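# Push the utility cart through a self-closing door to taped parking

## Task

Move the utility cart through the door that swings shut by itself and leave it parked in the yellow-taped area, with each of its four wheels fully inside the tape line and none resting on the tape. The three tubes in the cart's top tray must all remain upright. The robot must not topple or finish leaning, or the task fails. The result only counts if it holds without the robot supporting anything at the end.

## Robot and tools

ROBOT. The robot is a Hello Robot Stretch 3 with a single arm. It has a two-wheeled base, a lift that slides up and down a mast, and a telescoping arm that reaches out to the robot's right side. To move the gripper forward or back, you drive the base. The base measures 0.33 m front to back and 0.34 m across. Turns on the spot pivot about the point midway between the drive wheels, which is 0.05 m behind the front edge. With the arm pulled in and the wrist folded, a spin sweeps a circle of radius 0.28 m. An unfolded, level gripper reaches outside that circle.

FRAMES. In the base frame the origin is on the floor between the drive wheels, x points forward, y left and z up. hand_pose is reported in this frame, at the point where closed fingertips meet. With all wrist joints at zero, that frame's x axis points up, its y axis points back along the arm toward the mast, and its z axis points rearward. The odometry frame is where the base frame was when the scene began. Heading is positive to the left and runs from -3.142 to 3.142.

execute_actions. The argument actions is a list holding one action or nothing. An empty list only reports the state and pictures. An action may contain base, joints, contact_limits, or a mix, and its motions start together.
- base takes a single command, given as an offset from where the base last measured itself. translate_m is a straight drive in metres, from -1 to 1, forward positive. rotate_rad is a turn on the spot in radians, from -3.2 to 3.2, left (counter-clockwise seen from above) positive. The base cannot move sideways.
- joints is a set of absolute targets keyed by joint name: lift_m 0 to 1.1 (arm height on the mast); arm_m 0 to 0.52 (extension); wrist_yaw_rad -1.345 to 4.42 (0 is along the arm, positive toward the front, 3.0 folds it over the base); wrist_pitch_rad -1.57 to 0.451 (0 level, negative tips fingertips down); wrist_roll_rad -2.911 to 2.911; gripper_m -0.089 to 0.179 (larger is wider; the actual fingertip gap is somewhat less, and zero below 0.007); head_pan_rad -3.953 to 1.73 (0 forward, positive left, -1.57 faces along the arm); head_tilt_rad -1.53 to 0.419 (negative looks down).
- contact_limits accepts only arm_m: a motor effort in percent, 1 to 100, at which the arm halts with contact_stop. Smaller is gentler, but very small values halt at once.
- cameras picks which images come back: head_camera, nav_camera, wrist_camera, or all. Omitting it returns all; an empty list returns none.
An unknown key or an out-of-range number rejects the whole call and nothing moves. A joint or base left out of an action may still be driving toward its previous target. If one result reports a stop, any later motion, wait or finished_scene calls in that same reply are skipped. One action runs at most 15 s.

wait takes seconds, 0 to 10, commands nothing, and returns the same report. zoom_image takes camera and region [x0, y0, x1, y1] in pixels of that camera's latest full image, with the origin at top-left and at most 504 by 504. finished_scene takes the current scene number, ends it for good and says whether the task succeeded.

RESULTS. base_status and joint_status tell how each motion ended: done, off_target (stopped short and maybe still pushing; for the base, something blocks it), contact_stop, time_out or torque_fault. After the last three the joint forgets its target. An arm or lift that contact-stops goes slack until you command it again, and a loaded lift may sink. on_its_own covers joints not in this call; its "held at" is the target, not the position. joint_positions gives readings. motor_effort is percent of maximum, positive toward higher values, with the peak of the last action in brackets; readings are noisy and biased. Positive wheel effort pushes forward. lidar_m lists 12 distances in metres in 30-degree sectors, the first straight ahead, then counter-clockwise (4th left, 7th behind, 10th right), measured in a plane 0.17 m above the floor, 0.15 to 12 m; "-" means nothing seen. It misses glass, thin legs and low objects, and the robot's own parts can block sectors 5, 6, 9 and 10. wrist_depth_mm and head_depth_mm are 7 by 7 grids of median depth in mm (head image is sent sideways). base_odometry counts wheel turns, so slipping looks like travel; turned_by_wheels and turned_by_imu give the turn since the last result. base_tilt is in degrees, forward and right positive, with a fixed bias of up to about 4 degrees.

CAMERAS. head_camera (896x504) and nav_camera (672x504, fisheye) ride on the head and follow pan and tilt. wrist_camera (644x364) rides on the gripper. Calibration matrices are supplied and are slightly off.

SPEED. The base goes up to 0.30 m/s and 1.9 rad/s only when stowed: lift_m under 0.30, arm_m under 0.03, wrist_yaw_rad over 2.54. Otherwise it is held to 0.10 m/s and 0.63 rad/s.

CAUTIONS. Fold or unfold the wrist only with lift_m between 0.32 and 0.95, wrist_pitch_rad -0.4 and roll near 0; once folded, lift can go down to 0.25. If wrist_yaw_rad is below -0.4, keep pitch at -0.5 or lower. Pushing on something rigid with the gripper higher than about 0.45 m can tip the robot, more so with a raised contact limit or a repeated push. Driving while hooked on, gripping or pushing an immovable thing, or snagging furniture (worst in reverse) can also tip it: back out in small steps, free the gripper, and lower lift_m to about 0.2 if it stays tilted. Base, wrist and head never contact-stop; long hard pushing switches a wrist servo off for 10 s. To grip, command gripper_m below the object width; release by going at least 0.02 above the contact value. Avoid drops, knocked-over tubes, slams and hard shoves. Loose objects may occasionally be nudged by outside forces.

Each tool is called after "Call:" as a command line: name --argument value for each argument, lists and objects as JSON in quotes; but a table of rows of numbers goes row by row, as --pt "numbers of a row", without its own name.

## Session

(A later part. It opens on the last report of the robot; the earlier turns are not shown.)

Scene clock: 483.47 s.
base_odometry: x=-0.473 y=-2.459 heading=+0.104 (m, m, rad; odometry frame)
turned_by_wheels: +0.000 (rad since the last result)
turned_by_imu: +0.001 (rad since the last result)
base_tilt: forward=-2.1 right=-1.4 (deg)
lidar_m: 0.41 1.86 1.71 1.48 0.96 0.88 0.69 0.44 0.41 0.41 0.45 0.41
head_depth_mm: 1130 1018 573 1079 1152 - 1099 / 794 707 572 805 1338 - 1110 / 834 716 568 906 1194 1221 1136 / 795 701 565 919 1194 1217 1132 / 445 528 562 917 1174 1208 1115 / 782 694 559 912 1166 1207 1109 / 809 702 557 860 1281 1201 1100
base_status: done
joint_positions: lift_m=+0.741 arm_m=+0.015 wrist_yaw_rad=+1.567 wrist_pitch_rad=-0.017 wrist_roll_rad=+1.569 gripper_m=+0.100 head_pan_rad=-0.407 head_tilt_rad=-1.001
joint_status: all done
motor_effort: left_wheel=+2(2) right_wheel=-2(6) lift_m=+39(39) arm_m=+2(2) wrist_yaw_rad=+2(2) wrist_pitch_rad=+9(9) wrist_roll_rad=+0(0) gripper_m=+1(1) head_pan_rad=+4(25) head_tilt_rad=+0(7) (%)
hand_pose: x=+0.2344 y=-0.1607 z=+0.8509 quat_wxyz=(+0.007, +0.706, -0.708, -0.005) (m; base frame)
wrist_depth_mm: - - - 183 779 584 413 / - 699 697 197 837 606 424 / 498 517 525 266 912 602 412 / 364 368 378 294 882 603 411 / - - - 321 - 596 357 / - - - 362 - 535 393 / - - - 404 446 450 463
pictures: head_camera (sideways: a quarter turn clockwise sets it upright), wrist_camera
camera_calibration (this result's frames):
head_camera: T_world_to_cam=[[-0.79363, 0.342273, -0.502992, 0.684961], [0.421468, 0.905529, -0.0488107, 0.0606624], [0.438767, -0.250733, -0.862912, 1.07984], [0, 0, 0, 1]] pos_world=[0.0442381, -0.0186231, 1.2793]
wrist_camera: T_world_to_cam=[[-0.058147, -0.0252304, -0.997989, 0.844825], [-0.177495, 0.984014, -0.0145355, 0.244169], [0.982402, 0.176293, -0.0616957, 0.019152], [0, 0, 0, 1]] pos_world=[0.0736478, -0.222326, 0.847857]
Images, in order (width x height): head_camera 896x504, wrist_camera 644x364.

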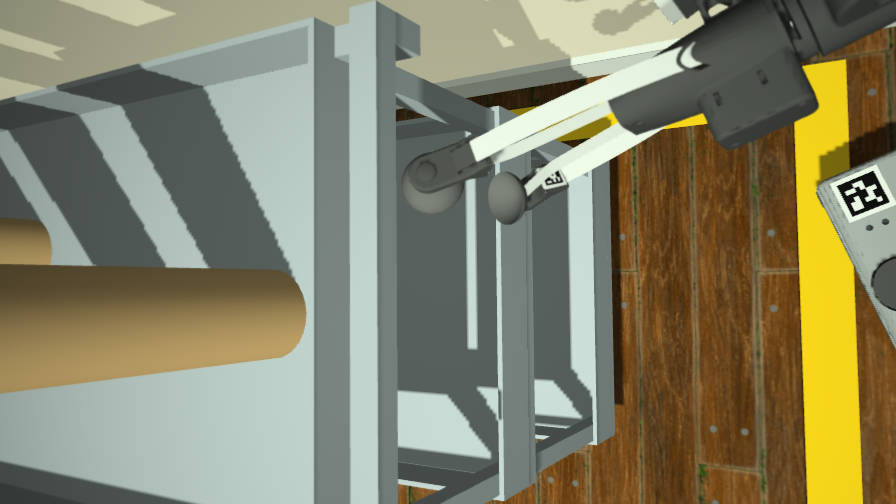

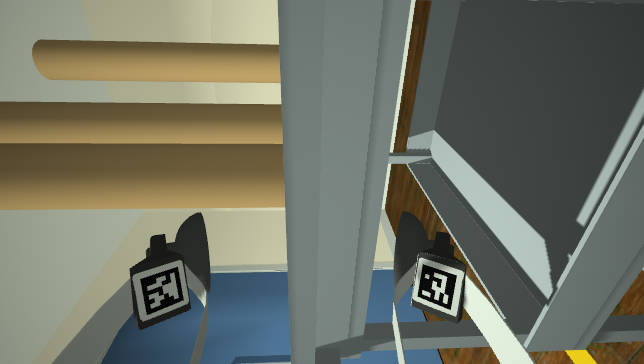

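Call:
execute_actions --actions '[{"base": {"rotate_rad": 0.642}, "joints": {"lift_m": 1.0, "wrist_roll_rad": 0.0, "wrist_pitch_rad": -0.5, "head_pan_rad": -0.9, "head_tilt_rad": -1.0}}]' --cameras '["nav_camera"]'

Call:
execute_actions --actions '[{"base": {"translate_m": 0.8}}]' --cameras '["nav_camera"]'

Scene clock: 495.97 s.
base_odometry: x=-0.473 y=-2.459 heading=+0.746 (m, m, rad; odometry frame)
turned_by_wheels: +0.642 (rad since the last result)
turned_by_imu: +0.643 (rad since the last result)
base_tilt: forward=-2.0 right=-1.2 (deg)
lidar_m: 1.78 1.71 1.29 0.91 0.88 0.59 0.42 0.41 0.42 0.43 0.41 0.42
head_depth_mm: 843 741 - - - 1206 1113 / 819 738 - - 1190 1227 1133 / 448 552 - - 1187 1220 1148 / 478 562 612 931 1184 1214 1144 / 824 713 558 929 1195 1212 1110 / 783 705 554 925 1273 1207 1109 / 2148 664 549 1444 1320 1196 1104
base_status: done
joint_positions: lift_m=+1.000 arm_m=+0.015 wrist_yaw_rad=+1.567 wrist_pitch_rad=-0.513 wrist_roll_rad=+0.008 gripper_m=+0.100 head_pan_rad=-0.893 head_tilt_rad=-1.001
joint_status: all done
motor_effort: left_wheel=-2(6) right_wheel=+3(6) lift_m=+41(46) arm_m=+2(2) wrist_yaw_rad=+2(2) wrist_pitch_rad=+8(9) wrist_roll_rad=-5(7) gripper_m=+0(0) head_pan_rad=-2(30) head_tilt_rad=+1(1) (%)
hand_pose: x=+0.1900 y=-0.1607 z=+0.9916 quat_wxyz=(+0.610, +0.611, -0.360, +0.353) (m; base frame)
wrist_depth_mm: - - - - - - - / - - - - - - 253 / - - - - - 638 247 / - - - - 506 535 255 / - - - - 421 414 284 / - - - - 693 345 365 / - - - - 635 271 335
pictures: nav_camera (sideways: a quarter turn counterclockwise sets it upright)
camera_calibration (this result's frames):
nav_camera: T_world_to_cam=[[0.527216, -0.648861, 0.548656, -0.67651], [-0.793069, -0.607574, 0.043538, 0.00159556], [0.305099, -0.458076, -0.834914, 1.04157], [0, 0, 0, 1]] pos_world=[0.040149, 0.0391285, 1.24073]
Images, in order (width x height): nav_camera 672x504.

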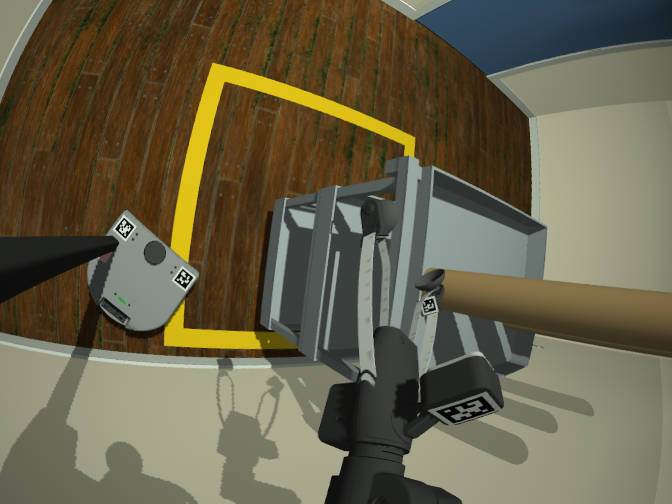

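Scene clock: 504.90 s.
base_odometry: x=+0.114 y=-1.916 heading=+0.746 (m, m, rad; odometry frame)
turned_by_wheels: +0.000 (rad since the last result)
turned_by_imu: +0.001 (rad since the last result)
base_tilt: forward=-2.0 right=-1.3 (deg)
lidar_m: 1.08 1.03 1.06 1.35 1.30 1.33 1.13 0.43 0.45 0.60 2.46 1.51
head_depth_mm: 2237 1945 - - - 1229 1129 / 2216 1946 - - 1310 1226 1129 / 2211 1888 - - 1322 1221 1153 / 2181 1889 1711 1500 1317 1215 1147 / 2170 1876 1636 1474 1311 1215 1115 / 2135 1860 1642 1510 1317 1205 1108 / 2122 1844 1623 1490 1317 1200 1105
base_status: done
joint_positions: lift_m=+1.000 arm_m=+0.015 wrist_yaw_rad=+1.567 wrist_pitch_rad=-0.513 wrist_roll_rad=+0.008 gripper_m=+0.100 head_pan_rad=-0.893 head_tilt_rad=-1.001
joint_status: not commanded
motor_effort: left_wheel=-2(3) right_wheel=+2(5) lift_m=+41(41) arm_m=+2(3) wrist_yaw_rad=+2(2) wrist_pitch_rad=+8(8) wrist_roll_rad=-5(5) gripper_m=+0(1) head_pan_rad=-3(3) head_tilt_rad=+1(0) (%)
hand_pose: x=+0.1900 y=-0.1607 z=+0.9916 quat_wxyz=(+0.610, +0.611, -0.360, +0.353) (m; base frame)
wrist_depth_mm: 773 880 - - - - - / 820 934 - - - - - / 883 - - - - - - / 922 - - - - - - / - - - - - - - / - - - - - - - / - - - - - - -
pictures: nav_camera (sideways: a quarter turn counterclockwise sets it upright)
camera_calibration (this result's frames):
nav_camera: T_world_to_cam=[[0.527152, -0.648912, 0.548656, -0.67651], [-0.793129, -0.607496, 0.043538, 0.00159593], [0.305054, -0.458106, -0.834914, 1.04157], [0, 0, 0, 1]] pos_world=[0.0401528, 0.0391251, 1.24073]
Images, in order (width x height): nav_camera 672x504.

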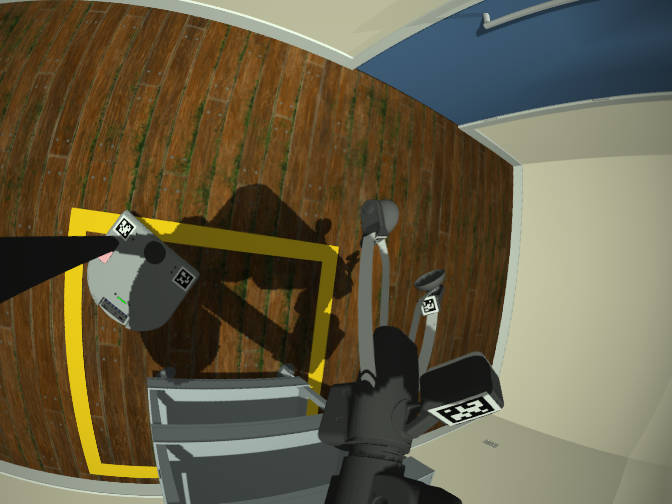

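Call:
execute_actions --actions '[{"base": {"rotate_rad": -1.061}, "joints": {"head_pan_rad": -1.2, "head_tilt_rad": -0.95}}]' --cameras '["head_camera", "nav_camera"]'

Scene clock: 514.97 s.
base_odometry: x=+0.114 y=-1.916 heading=-0.315 (m, m, rad; odometry frame)
turned_by_wheels: -1.061 (rad since the last result)
turned_by_imu: -1.060 (rad since the last result)
base_tilt: forward=-2.1 right=-1.2 (deg)
lidar_m: 2.46 1.53 1.08 1.03 1.06 1.35 1.29 1.33 1.14 0.43 0.45 0.59
head_depth_mm: 847 816 696 - 1338 1240 1132 / 569 725 666 - - 1238 1131 / 835 720 676 - 1170 1234 1151 / 842 752 - - 1185 1226 1149 / 637 728 - - 1296 1227 1122 / 886 757 621 968 1293 1219 1115 / 779 752 672 982 1297 1217 1108
base_status: done
joint_positions: lift_m=+1.000 arm_m=+0.015 wrist_yaw_rad=+1.567 wrist_pitch_rad=-0.513 wrist_roll_rad=+0.008 gripper_m=+0.100 head_pan_rad=-1.193 head_tilt_rad=-0.952
joint_status: all done
motor_effort: left_wheel=+2(5) right_wheel=-1(5) lift_m=+41(41) arm_m=+2(3) wrist_yaw_rad=+2(2) wrist_pitch_rad=+8(7) wrist_roll_rad=-5(5) gripper_m=+0(0) head_pan_rad=-2(24) head_tilt_rad=+1(6) (%)
hand_pose: x=+0.1900 y=-0.1607 z=+0.9916 quat_wxyz=(+0.610, +0.611, -0.360, +0.353) (m; base frame)
wrist_depth_mm: - - - - - - 946 / - - - - - - 915 / - - - - - 625 545 / - - - - - 501 544 / - - - - - 441 448 / - - - - - 416 359 / - - - - 978 651 309
pictures: head_camera (sideways: a quarter turn clockwise sets it upright), nav_camera (sideways: a quarter turn counterclockwise sets it upright)
camera_calibration (this result's frames):
head_camera: T_world_to_cam=[[-0.309124, 0.779404, -0.544951, 0.736665], [0.939419, 0.339487, -0.0473438, 0.0555962], [0.148104, -0.526572, -0.83713, 1.04811], [0, 0, 0, 1]] pos_world=[0.0202646, -0.0411297, 1.28148]
nav_camera: T_world_to_cam=[[0.301478, -0.749664, 0.589164, -0.727907], [-0.938022, -0.343985, 0.0422964, 0.00409345], [0.170956, -0.5654, -0.806905, 1.00598], [0, 0, 0, 1]] pos_world=[0.0513095, 0.0245045, 1.24042]
Images, in order (width x height): head_camera 896x504, nav_camera 672x504.

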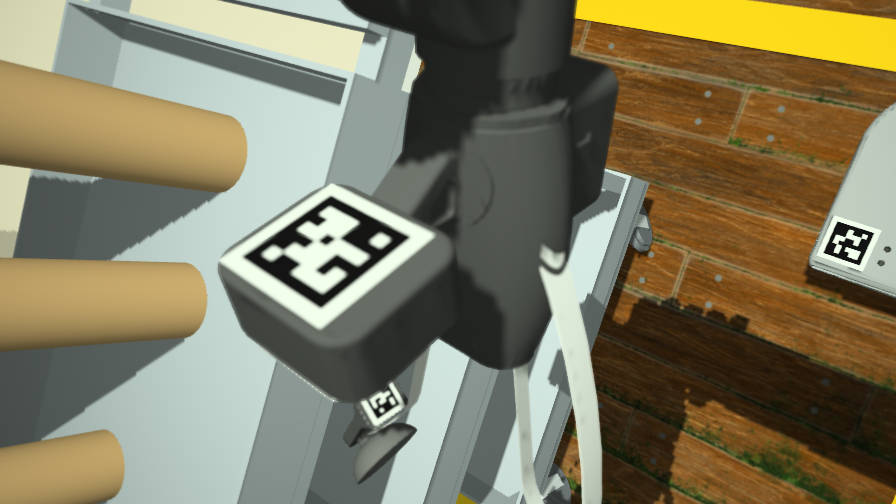

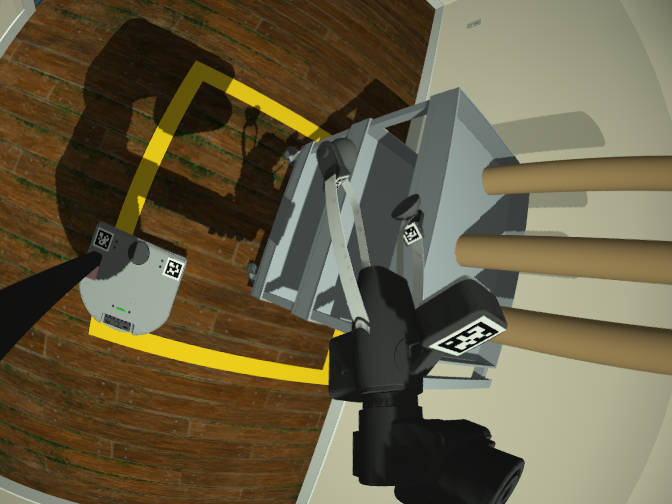

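Call:
execute_actions --actions '[{"base": {"translate_m": 0.12}, "joints": {"arm_m": 0.29, "lift_m": 0.93, "head_pan_rad": -1.1, "head_tilt_rad": -0.75}}]' --cameras '["head_camera", "wrist_camera"]'

Scene clock: 526.00 s.
base_odometry: x=+0.228 y=-1.953 heading=-0.315 (m, m, rad; odometry frame)
turned_by_wheels: +0.000 (rad since the last result)
turned_by_imu: +0.001 (rad since the last result)
base_tilt: forward=-2.1 right=-1.1 (deg)
lidar_m: 2.33 1.54 1.09 1.03 1.07 1.41 1.41 1.45 1.13 0.43 0.44 0.58
head_depth_mm: 889 1007 - 685 593 849 1148 / 532 594 677 681 917 863 1075 / 986 960 779 681 930 897 1122 / 1015 971 852 638 968 1128 1152 / 666 762 822 665 967 1170 1171 / 1120 1242 822 693 980 1206 1167 / 1175 1351 778 760 1419 1315 1164
base_status: done
joint_positions: lift_m=+0.930 arm_m=+0.290 wrist_yaw_rad=+1.568 wrist_pitch_rad=-0.514 wrist_roll_rad=+0.008 gripper_m=+0.100 head_pan_rad=-1.107 head_tilt_rad=-0.754
joint_status: all done
motor_effort: left_wheel=+2(7) right_wheel=-2(1) lift_m=+26(37) arm_m=+6(10) wrist_yaw_rad=+2(1) wrist_pitch_rad=+8(8) wrist_roll_rad=-5(5) gripper_m=+0(1) head_pan_rad=+3(15) head_tilt_rad=+1(14) (%)
hand_pose: x=+0.1899 y=-0.4354 z=+0.9220 quat_wxyz=(+0.610, +0.611, -0.359, +0.353) (m; base frame)
wrist_depth_mm: - - - - - 916 290 / - - - - - 356 484 / - - - 455 475 363 464 / - - - 417 419 395 425 / - - - 348 357 349 329 / - - - 292 296 299 187 / - - - 258 256 248 189
pictures: head_camera (sideways: a quarter turn clockwise sets it upright), wrist_camera
camera_calibration (this result's frames):
head_camera: T_world_to_cam=[[-0.319764, 0.639555, -0.699086, 0.937557], [0.910647, 0.41121, -0.0403392, 0.0466638], [0.261672, -0.64952, -0.713899, 0.887181], [0, 0, 0, 1]] pos_world=[0.0251519, -0.042566, 1.29067]
wrist_camera: T_world_to_cam=[[-0.0310685, -0.99894, 0.0339568, -0.474265], [-0.641867, -0.00610244, -0.766791, 0.858256], [0.766186, -0.0456188, -0.640998, 0.59428], [0, 0, 0, 1]] pos_world=[0.0808224, -0.441415, 1.05514]
Images, in order (width x height): head_camera 896x504, wrist_camera 644x364.

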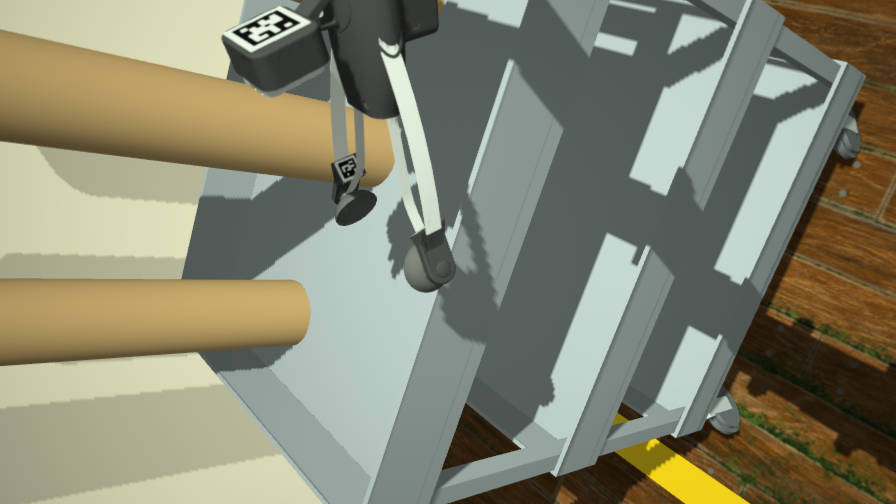

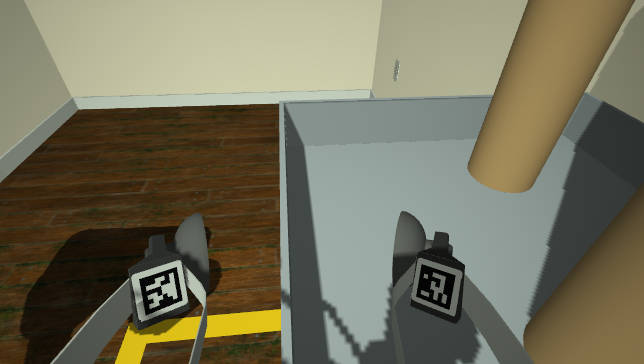

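Call:
execute_actions --actions '[{"joints": {"lift_m": 0.833}}]' --cameras '["wrist_camera"]'

Call:
execute_actions --actions '[{"joints": {"gripper_m": -0.04}}]' --cameras '["head_camera", "wrist_camera"]'

Scene clock: 535.47 s.
base_odometry: x=+0.228 y=-1.953 heading=-0.315 (m, m, rad; odometry frame)
turned_by_wheels: +0.000 (rad since the last result)
turned_by_imu: +0.001 (rad since the last result)
base_tilt: forward=-2.1 right=-1.3 (deg)
lidar_m: 2.33 1.54 1.09 1.04 1.07 1.41 1.41 1.45 1.13 0.43 0.44 0.58
head_depth_mm: 888 1011 862 - 594 847 1143 / 529 595 700 - 918 864 1075 / 988 958 758 681 942 899 1118 / 1014 967 849 694 962 1130 1149 / 668 760 822 667 969 1169 1168 / 1126 1248 818 693 987 1207 1167 / 1173 1350 777 758 1418 1318 1161
base_status: not commanded
joint_positions: lift_m=+0.833 arm_m=+0.290 wrist_yaw_rad=+1.568 wrist_pitch_rad=-0.513 wrist_roll_rad=+0.008 gripper_m=+0.100 head_pan_rad=-1.107 head_tilt_rad=-0.754
joint_status: all done
motor_effort: left_wheel=+2(2) right_wheel=-1(3) lift_m=+22(28) arm_m=+6(5) wrist_yaw_rad=+2(2) wrist_pitch_rad=+7(8) wrist_roll_rad=-5(5) gripper_m=+1(0) head_pan_rad=+4(4) head_tilt_rad=+2(1) (%)
hand_pose: x=+0.1900 y=-0.4354 z=+0.8254 quat_wxyz=(+0.610, +0.611, -0.360, +0.353) (m; base frame)
wrist_depth_mm: - - - 399 410 406 291 / - - - 410 420 353 400 / - - - 321 330 334 336 / - - - 258 264 264 270 / - - - 215 222 219 205 / - - - 185 185 188 178 / 931 935 929 161 162 164 164
pictures: wrist_camera
camera_calibration (this result's frames):
wrist_camera: T_world_to_cam=[[-0.0308555, -0.998936, 0.0342666, -0.471266], [-0.641189, -0.00651739, -0.767355, 0.784376], [0.766762, -0.0456485, -0.640306, 0.531528], [0, 0, 0, 1]] pos_world=[0.0808364, -0.441389, 0.958384]
Images, in order (width x height): wrist_camera 644x364.

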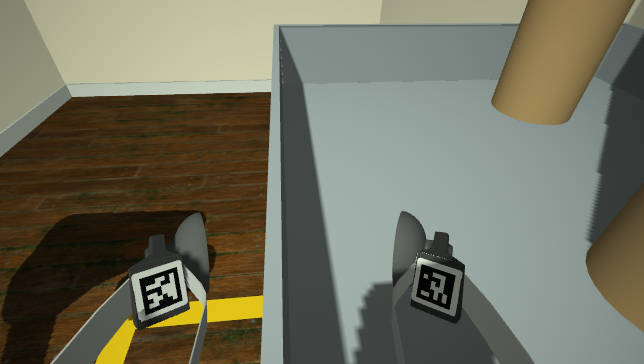

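Scene clock: 537.37 s.
base_odometry: x=+0.228 y=-1.953 heading=-0.315 (m, m, rad; odometry frame)
turned_by_wheels: +0.000 (rad since the last result)
turned_by_imu: +0.001 (rad since the last result)
base_tilt: forward=-2.1 right=-1.3 (deg)
lidar_m: 2.34 1.54 1.09 1.04 1.06 1.41 1.41 1.45 1.13 0.43 0.44 0.58
head_depth_mm: 885 1010 860 - 596 852 1147 / 533 596 701 - 918 863 1083 / 982 962 759 719 934 897 1121 / 1017 972 849 711 969 1127 1157 / 668 761 824 668 967 1167 1168 / 1121 1250 821 685 990 1209 1160 / 1175 1353 779 760 1419 1309 1159
base_status: not commanded
joint_positions: lift_m=+0.833 arm_m=+0.290 wrist_yaw_rad=+1.590 wrist_pitch_rad=-0.513 wrist_roll_rad=-0.002 gripper_m=-0.039 head_pan_rad=-1.107 head_tilt_rad=-0.754
joint_status: all done
motor_effort: left_wheel=+5(4) right_wheel=-5(6) lift_m=+23(22) arm_m=+6(6) wrist_yaw_rad=-12(13) wrist_pitch_rad=+7(8) wrist_roll_rad=+1(5) gripper_m=-24(98) head_pan_rad=+3(3) head_tilt_rad=+1(1) (%)
hand_pose: x=+0.1900 y=-0.4307 z=+0.8254 quat_wxyz=(+0.608, +0.613, -0.350, +0.363) (m; base frame)
wrist_depth_mm: - - - 395 406 852 283 / - - - 413 418 409 314 / - - - 329 329 335 330 / - - - 258 264 268 269 / - - - 221 218 222 221 / - - - 107 186 189 184 / 940 952 948 158 163 164 165
pictures: head_camera (sideways: a quarter turn clockwise sets it upright), wrist_camera
camera_calibration (this result's frames):
head_camera: T_world_to_cam=[[-0.319756, 0.639539, -0.699104, 0.93758], [0.910648, 0.41121, -0.0403382, 0.0466625], [0.26168, -0.649536, -0.713881, 0.887158], [0, 0, 0, 1]] pos_world=[0.025152, -0.0425662, 1.29067]
wrist_camera: T_world_to_cam=[[-0.00410854, -0.999091, 0.0424381, -0.47848], [-0.640616, -0.029957, -0.767277, 0.77413], [0.767851, -0.0303389, -0.63991, 0.537829], [0, 0, 0, 1]] pos_world=[0.0809814, -0.438537, 0.95844]
Images, in order (width x height): head_camera 896x504, wrist_camera 644x364.

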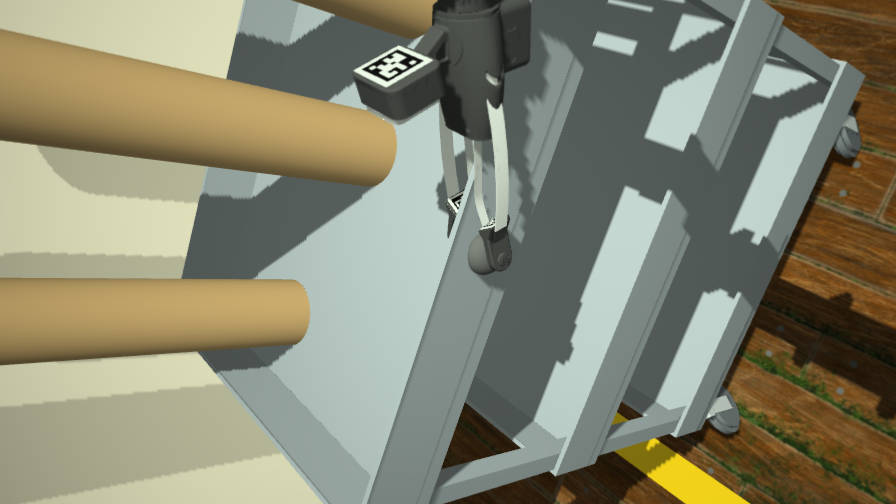

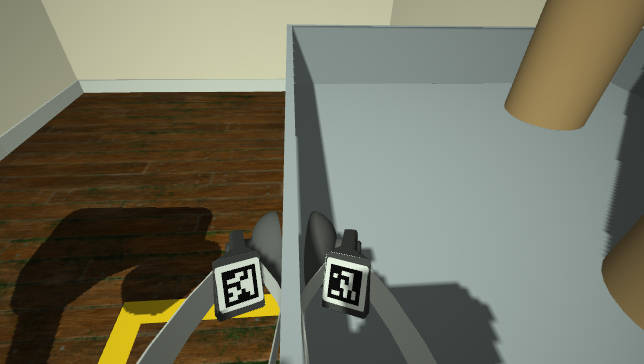

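Call:
execute_actions --actions '[{"base": {"translate_m": -0.09}, "joints": {"arm_m": 0.11, "head_pan_rad": -1.2, "head_tilt_rad": -0.9}}]'

Scene clock: 548.50 s.
base_odometry: x=+0.143 y=-1.925 heading=-0.315 (m, m, rad; odometry frame)
turned_by_wheels: +0.000 (rad since the last result)
turned_by_imu: +0.001 (rad since the last result)
base_tilt: forward=-2.1 right=-1.2 (deg)
lidar_m: 2.43 1.54 1.08 1.03 1.06 1.39 1.32 1.36 0.25 0.24 0.26 0.39
head_depth_mm: 964 1031 494 540 520 481 1145 / 955 779 714 607 - 765 1097 / 404 469 583 630 484 783 1034 / 1003 509 608 628 532 817 1106 / 1090 815 703 607 842 1012 1129 / 579 660 702 605 865 1138 1126 / 1106 762 697 603 893 1202 1123
base_status: done
joint_positions: lift_m=+0.833 arm_m=+0.110 wrist_yaw_rad=+1.536 wrist_pitch_rad=-0.515 wrist_roll_rad=+0.004 gripper_m=-0.033 head_pan_rad=-1.193 head_tilt_rad=-0.889
joint_status: all done
on_its_own: wrist_yaw_rad is held at +1.530, not at your +1.570, by its stall guard, which is not easing now; gripper_m is held at -0.034, not at your -0.040, by its stall guard, which is not easing now
motor_effort: left_wheel=-1(10) right_wheel=+7(26) lift_m=+27(27) arm_m=-7(21) wrist_yaw_rad=-4(19) wrist_pitch_rad=+9(9) wrist_roll_rad=-2(9) gripper_m=-20(22) head_pan_rad=-2(12) head_tilt_rad=-3(13) (%)
hand_pose: x=+0.1896 y=-0.2629 z=+0.8247 quat_wxyz=(+0.617, +0.605, -0.367, +0.344) (m; base frame)
wrist_depth_mm: - - - - - - 283 / - - - 414 401 407 291 / - - - 343 332 333 311 / - - - 268 264 265 268 / - - - 228 218 221 221 / - - - 107 186 188 189 / 950 962 949 157 161 163 165
pictures: head_camera (sideways: a quarter turn clockwise sets it upright), nav_camera (sideways: a quarter turn counterclockwise sets it upright), wrist_camera
camera_calibration (this result's frames):
head_camera: T_world_to_cam=[[-0.295854, 0.746063, -0.596541, 0.803795], [0.940509, 0.336736, -0.0453063, 0.0529408], [0.167075, -0.574456, -0.801303, 1.00142], [0, 0, 0, 1]] pos_world=[0.0207029, -0.0422398, 1.28433]
nav_camera: T_world_to_cam=[[0.287207, -0.713797, 0.638753, -0.79243], [-0.938999, -0.341521, 0.0405639, 0.00635157], [0.189193, -0.611439, -0.768341, 0.955728], [0, 0, 0, 1]] pos_world=[0.0527382, 0.0209045, 1.24024]
wrist_camera: T_world_to_cam=[[-0.0607205, -0.997439, 0.0377848, -0.295771], [-0.642904, 0.0101248, -0.76588, 0.788204], [0.763536, -0.0707966, -0.641872, 0.534649], [0, 0, 0, 1]] pos_world=[0.0805563, -0.265143, 0.958022]
Images, in order (width x height): head_camera 896x504, nav_camera 672x504, wrist_camera 644x364.

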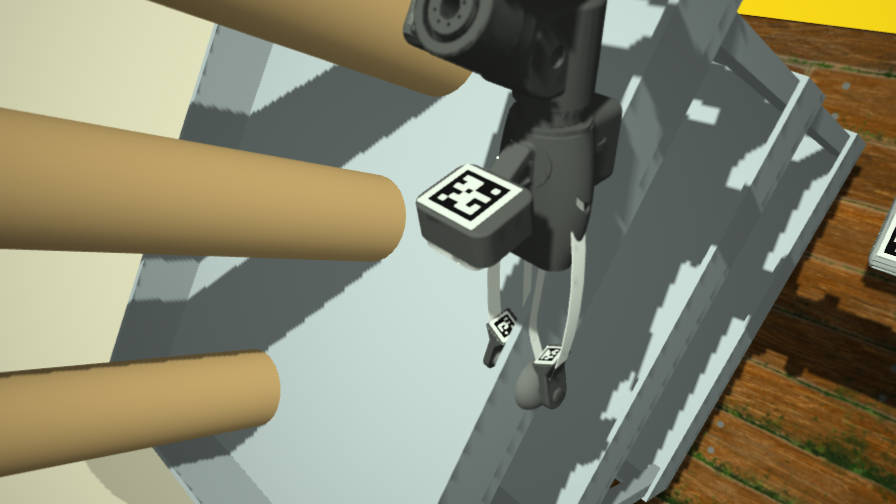

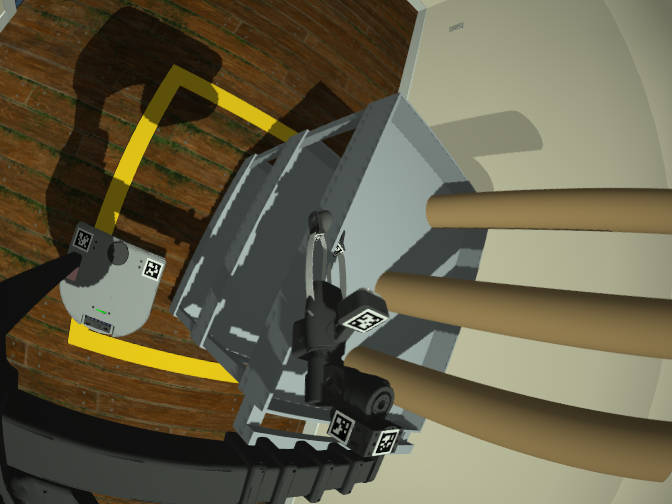

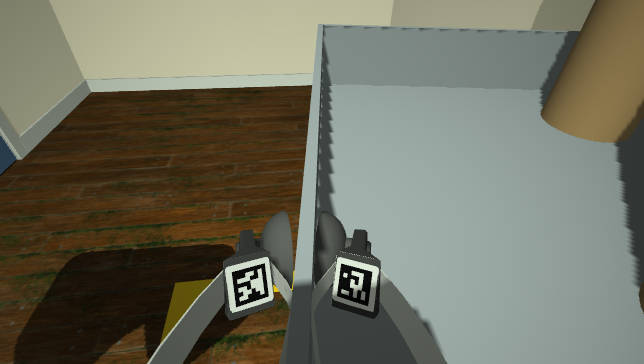

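Call:
execute_actions --actions '[{"joints": {"gripper_m": 0.07}}]' --cameras '[]'

Call:
execute_actions --actions '[{"joints": {"lift_m": 0.94}}]' --cameras '[]'

Call:
execute_actions --actions '[{"joints": {"arm_m": 0.0, "wrist_yaw_rad": 1.57, "head_pan_rad": -1.0, "head_tilt_rad": -1.15}}]' --cameras '["head_camera", "nav_camera"]'

Scene clock: 556.20 s.
base_odometry: x=+0.143 y=-1.925 heading=-0.315 (m, m, rad; odometry frame)
turned_by_wheels: +0.000 (rad since the last result)
turned_by_imu: +0.001 (rad since the last result)
base_tilt: forward=-2.0 right=-1.3 (deg)
lidar_m: 2.42 1.53 1.09 1.03 1.06 1.39 1.32 1.36 0.25 0.24 0.26 0.39
head_depth_mm: 956 1025 495 539 520 481 1144 / 956 777 714 609 - 762 1097 / 403 469 584 630 486 785 1029 / 1017 510 609 626 565 816 1119 / 1080 815 703 618 561 1006 1134 / 577 658 698 603 841 1137 1120 / 1130 763 696 603 894 1206 1119
base_status: not commanded
joint_positions: lift_m=+0.833 arm_m=+0.110 wrist_yaw_rad=+1.533 wrist_pitch_rad=-0.515 wrist_roll_rad=+0.004 gripper_m=+0.070 head_pan_rad=-1.193 head_tilt_rad=-0.889
joint_status: all done
on_its_own: wrist_yaw_rad is held at +1.530, not at your +1.570, by its stall guard, which is not easing now
motor_effort: left_wheel=+0(2) right_wheel=+1(8) lift_m=+27(27) arm_m=-5(6) wrist_yaw_rad=-2(3) wrist_pitch_rad=+9(9) wrist_roll_rad=-2(2) gripper_m=+1(79) head_pan_rad=-2(2) head_tilt_rad=-3(4) (%)
hand_pose: x=+0.1896 y=-0.2635 z=+0.8248 quat_wxyz=(+0.617, +0.605, -0.368, +0.343) (m; base frame)
wrist_depth_mm: - - - - - - 286 / - - - 414 408 401 297 / - - - 341 327 333 311 / - - - 272 261 264 269 / - - - 216 225 217 220 / - - - 180 - 187 188 / 953 935 957 157 162 164 165
pictures: none
No camera images: the call's "cameras" was empty. Leave "cameras" out to get every camera's image.

Scene clock: 558.00 s.
base_odometry: x=+0.143 y=-1.925 heading=-0.315 (m, m, rad; odometry frame)
turned_by_wheels: +0.000 (rad since the last result)
turned_by_imu: +0.000 (rad since the last result)
base_tilt: forward=-2.1 right=-1.2 (deg)
lidar_m: 2.42 1.53 1.08 1.03 1.06 1.39 1.32 1.36 0.25 0.24 0.26 0.39
head_depth_mm: 958 1022 500 - 542 482 1145 / 955 775 722 - 535 764 1095 / 403 469 - - 534 784 1031 / 1018 515 697 615 534 816 1114 / 1088 813 713 607 562 1013 1123 / 576 658 699 618 852 1131 1125 / 1132 766 695 613 895 1211 1121
base_status: not commanded
joint_positions: lift_m=+0.940 arm_m=+0.110 wrist_yaw_rad=+1.533 wrist_pitch_rad=-0.515 wrist_roll_rad=+0.004 gripper_m=+0.070 head_pan_rad=-1.193 head_tilt_rad=-0.889
joint_status: all done
on_its_own: wrist_yaw_rad is held at +1.530, not at your +1.570, by its stall guard, which is not easing now
motor_effort: left_wheel=+1(1) right_wheel=-1(1) lift_m=+41(43) arm_m=-6(6) wrist_yaw_rad=-2(2) wrist_pitch_rad=+9(8) wrist_roll_rad=-2(2) gripper_m=+0(1) head_pan_rad=-2(3) head_tilt_rad=-4(4) (%)
hand_pose: x=+0.1896 y=-0.2635 z=+0.9312 quat_wxyz=(+0.617, +0.605, -0.368, +0.343) (m; base frame)
wrist_depth_mm: - - - - - - 285 / - - - - - - 297 / - - - 480 478 457 315 / - - - 476 437 407 410 / - - - 368 374 365 358 / - - - 313 - 308 314 / - - - 273 270 273 207
pictures: none
No camera images: the call's "cameras" was empty. Leave "cameras" out to get every camera's image.

Scene clock: 560.03 s.
base_odometry: x=+0.143 y=-1.925 heading=-0.315 (m, m, rad; odometry frame)
turned_by_wheels: +0.000 (rad since the last result)
turned_by_imu: +0.000 (rad since the last result)
base_tilt: forward=-2.1 right=-1.3 (deg)
lidar_m: 2.42 1.53 1.08 1.03 1.06 1.39 1.32 1.35 0.25 0.24 0.26 0.39
head_depth_mm: 455 605 568 538 713 1207 1124 / 494 567 565 - 802 1191 1112 / 677 616 - - 1098 1208 - / 654 611 - - 1147 1210 - / 662 608 580 882 1261 1187 - / 658 606 906 1201 1262 1181 1115 / 630 602 898 1322 1263 1172 1108
base_status: not commanded
joint_positions: lift_m=+0.940 arm_m=+0.002 wrist_yaw_rad=+1.568 wrist_pitch_rad=-0.515 wrist_roll_rad=+0.004 gripper_m=+0.070 head_pan_rad=-1.007 head_tilt_rad=-1.136
joint_status: all done
joint sent to its limit — the command would take arm_m past its lower limit, so that joint was sent only as far as its limit.
motor_effort: left_wheel=+1(1) right_wheel=-1(1) lift_m=+41(41) arm_m=-6(6) wrist_yaw_rad=+1(2) wrist_pitch_rad=+8(8) wrist_roll_rad=-2(2) gripper_m=+0(1) head_pan_rad=+2(18) head_tilt_rad=-5(15) (%)
hand_pose: x=+0.1897 y=-0.1476 z=+0.9312 quat_wxyz=(+0.611, +0.611, -0.358, +0.354) (m; base frame)
wrist_depth_mm: - - - - - - 951 / - - - - - - 994 / - - - - 480 471 449 / - - - - 454 439 414 / - - - - 327 363 363 / - - - - - 311 314 / - - - - 583 268 272
pictures: head_camera (sideways: a quarter turn clockwise sets it upright), nav_camera (sideways: a quarter turn counterclockwise sets it upright)
camera_calibration (this result's frames):
head_camera: T_world_to_cam=[[-0.493729, 0.781058, -0.382335, 0.525972], [0.855471, 0.515212, -0.0522075, 0.0624283], [0.156207, -0.352853, -0.922548, 1.15905], [0, 0, 0, 1]] pos_world=[0.0252308, -0.0340039, 1.27364]
nav_camera: T_world_to_cam=[[0.48531, -0.760519, 0.431376, -0.523483], [-0.853802, -0.518527, 0.0463859, -0.00173372], [0.188403, -0.390822, -0.900979, 1.12814], [0, 0, 0, 1]] pos_world=[0.0400264, 0.0418848, 1.24233]
Images, in order (width x height): head_camera 896x504, nav_camera 672x504.

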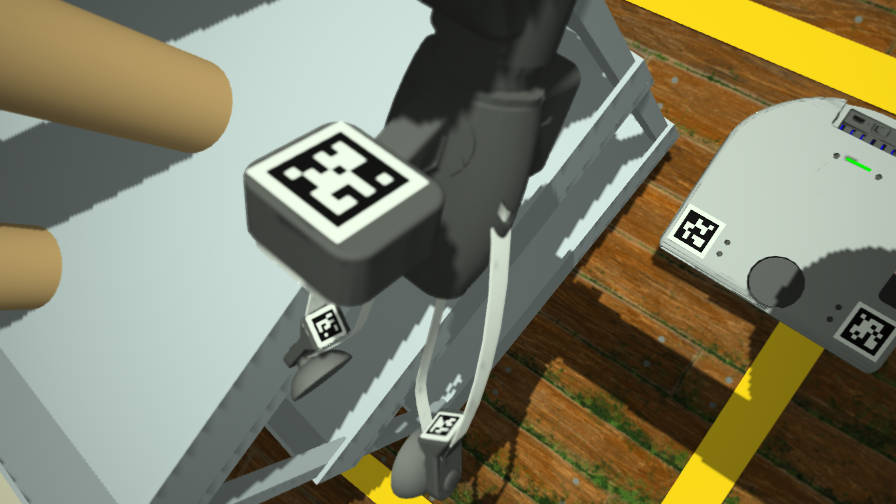

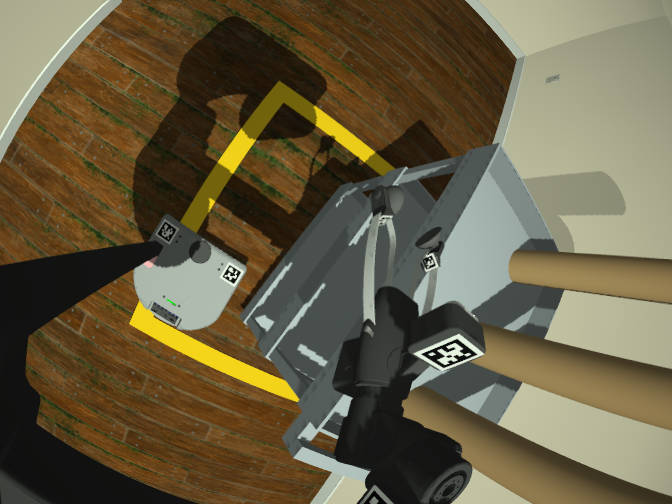

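Call:
finished_scene --scene 2

The scene is finished: the task was done.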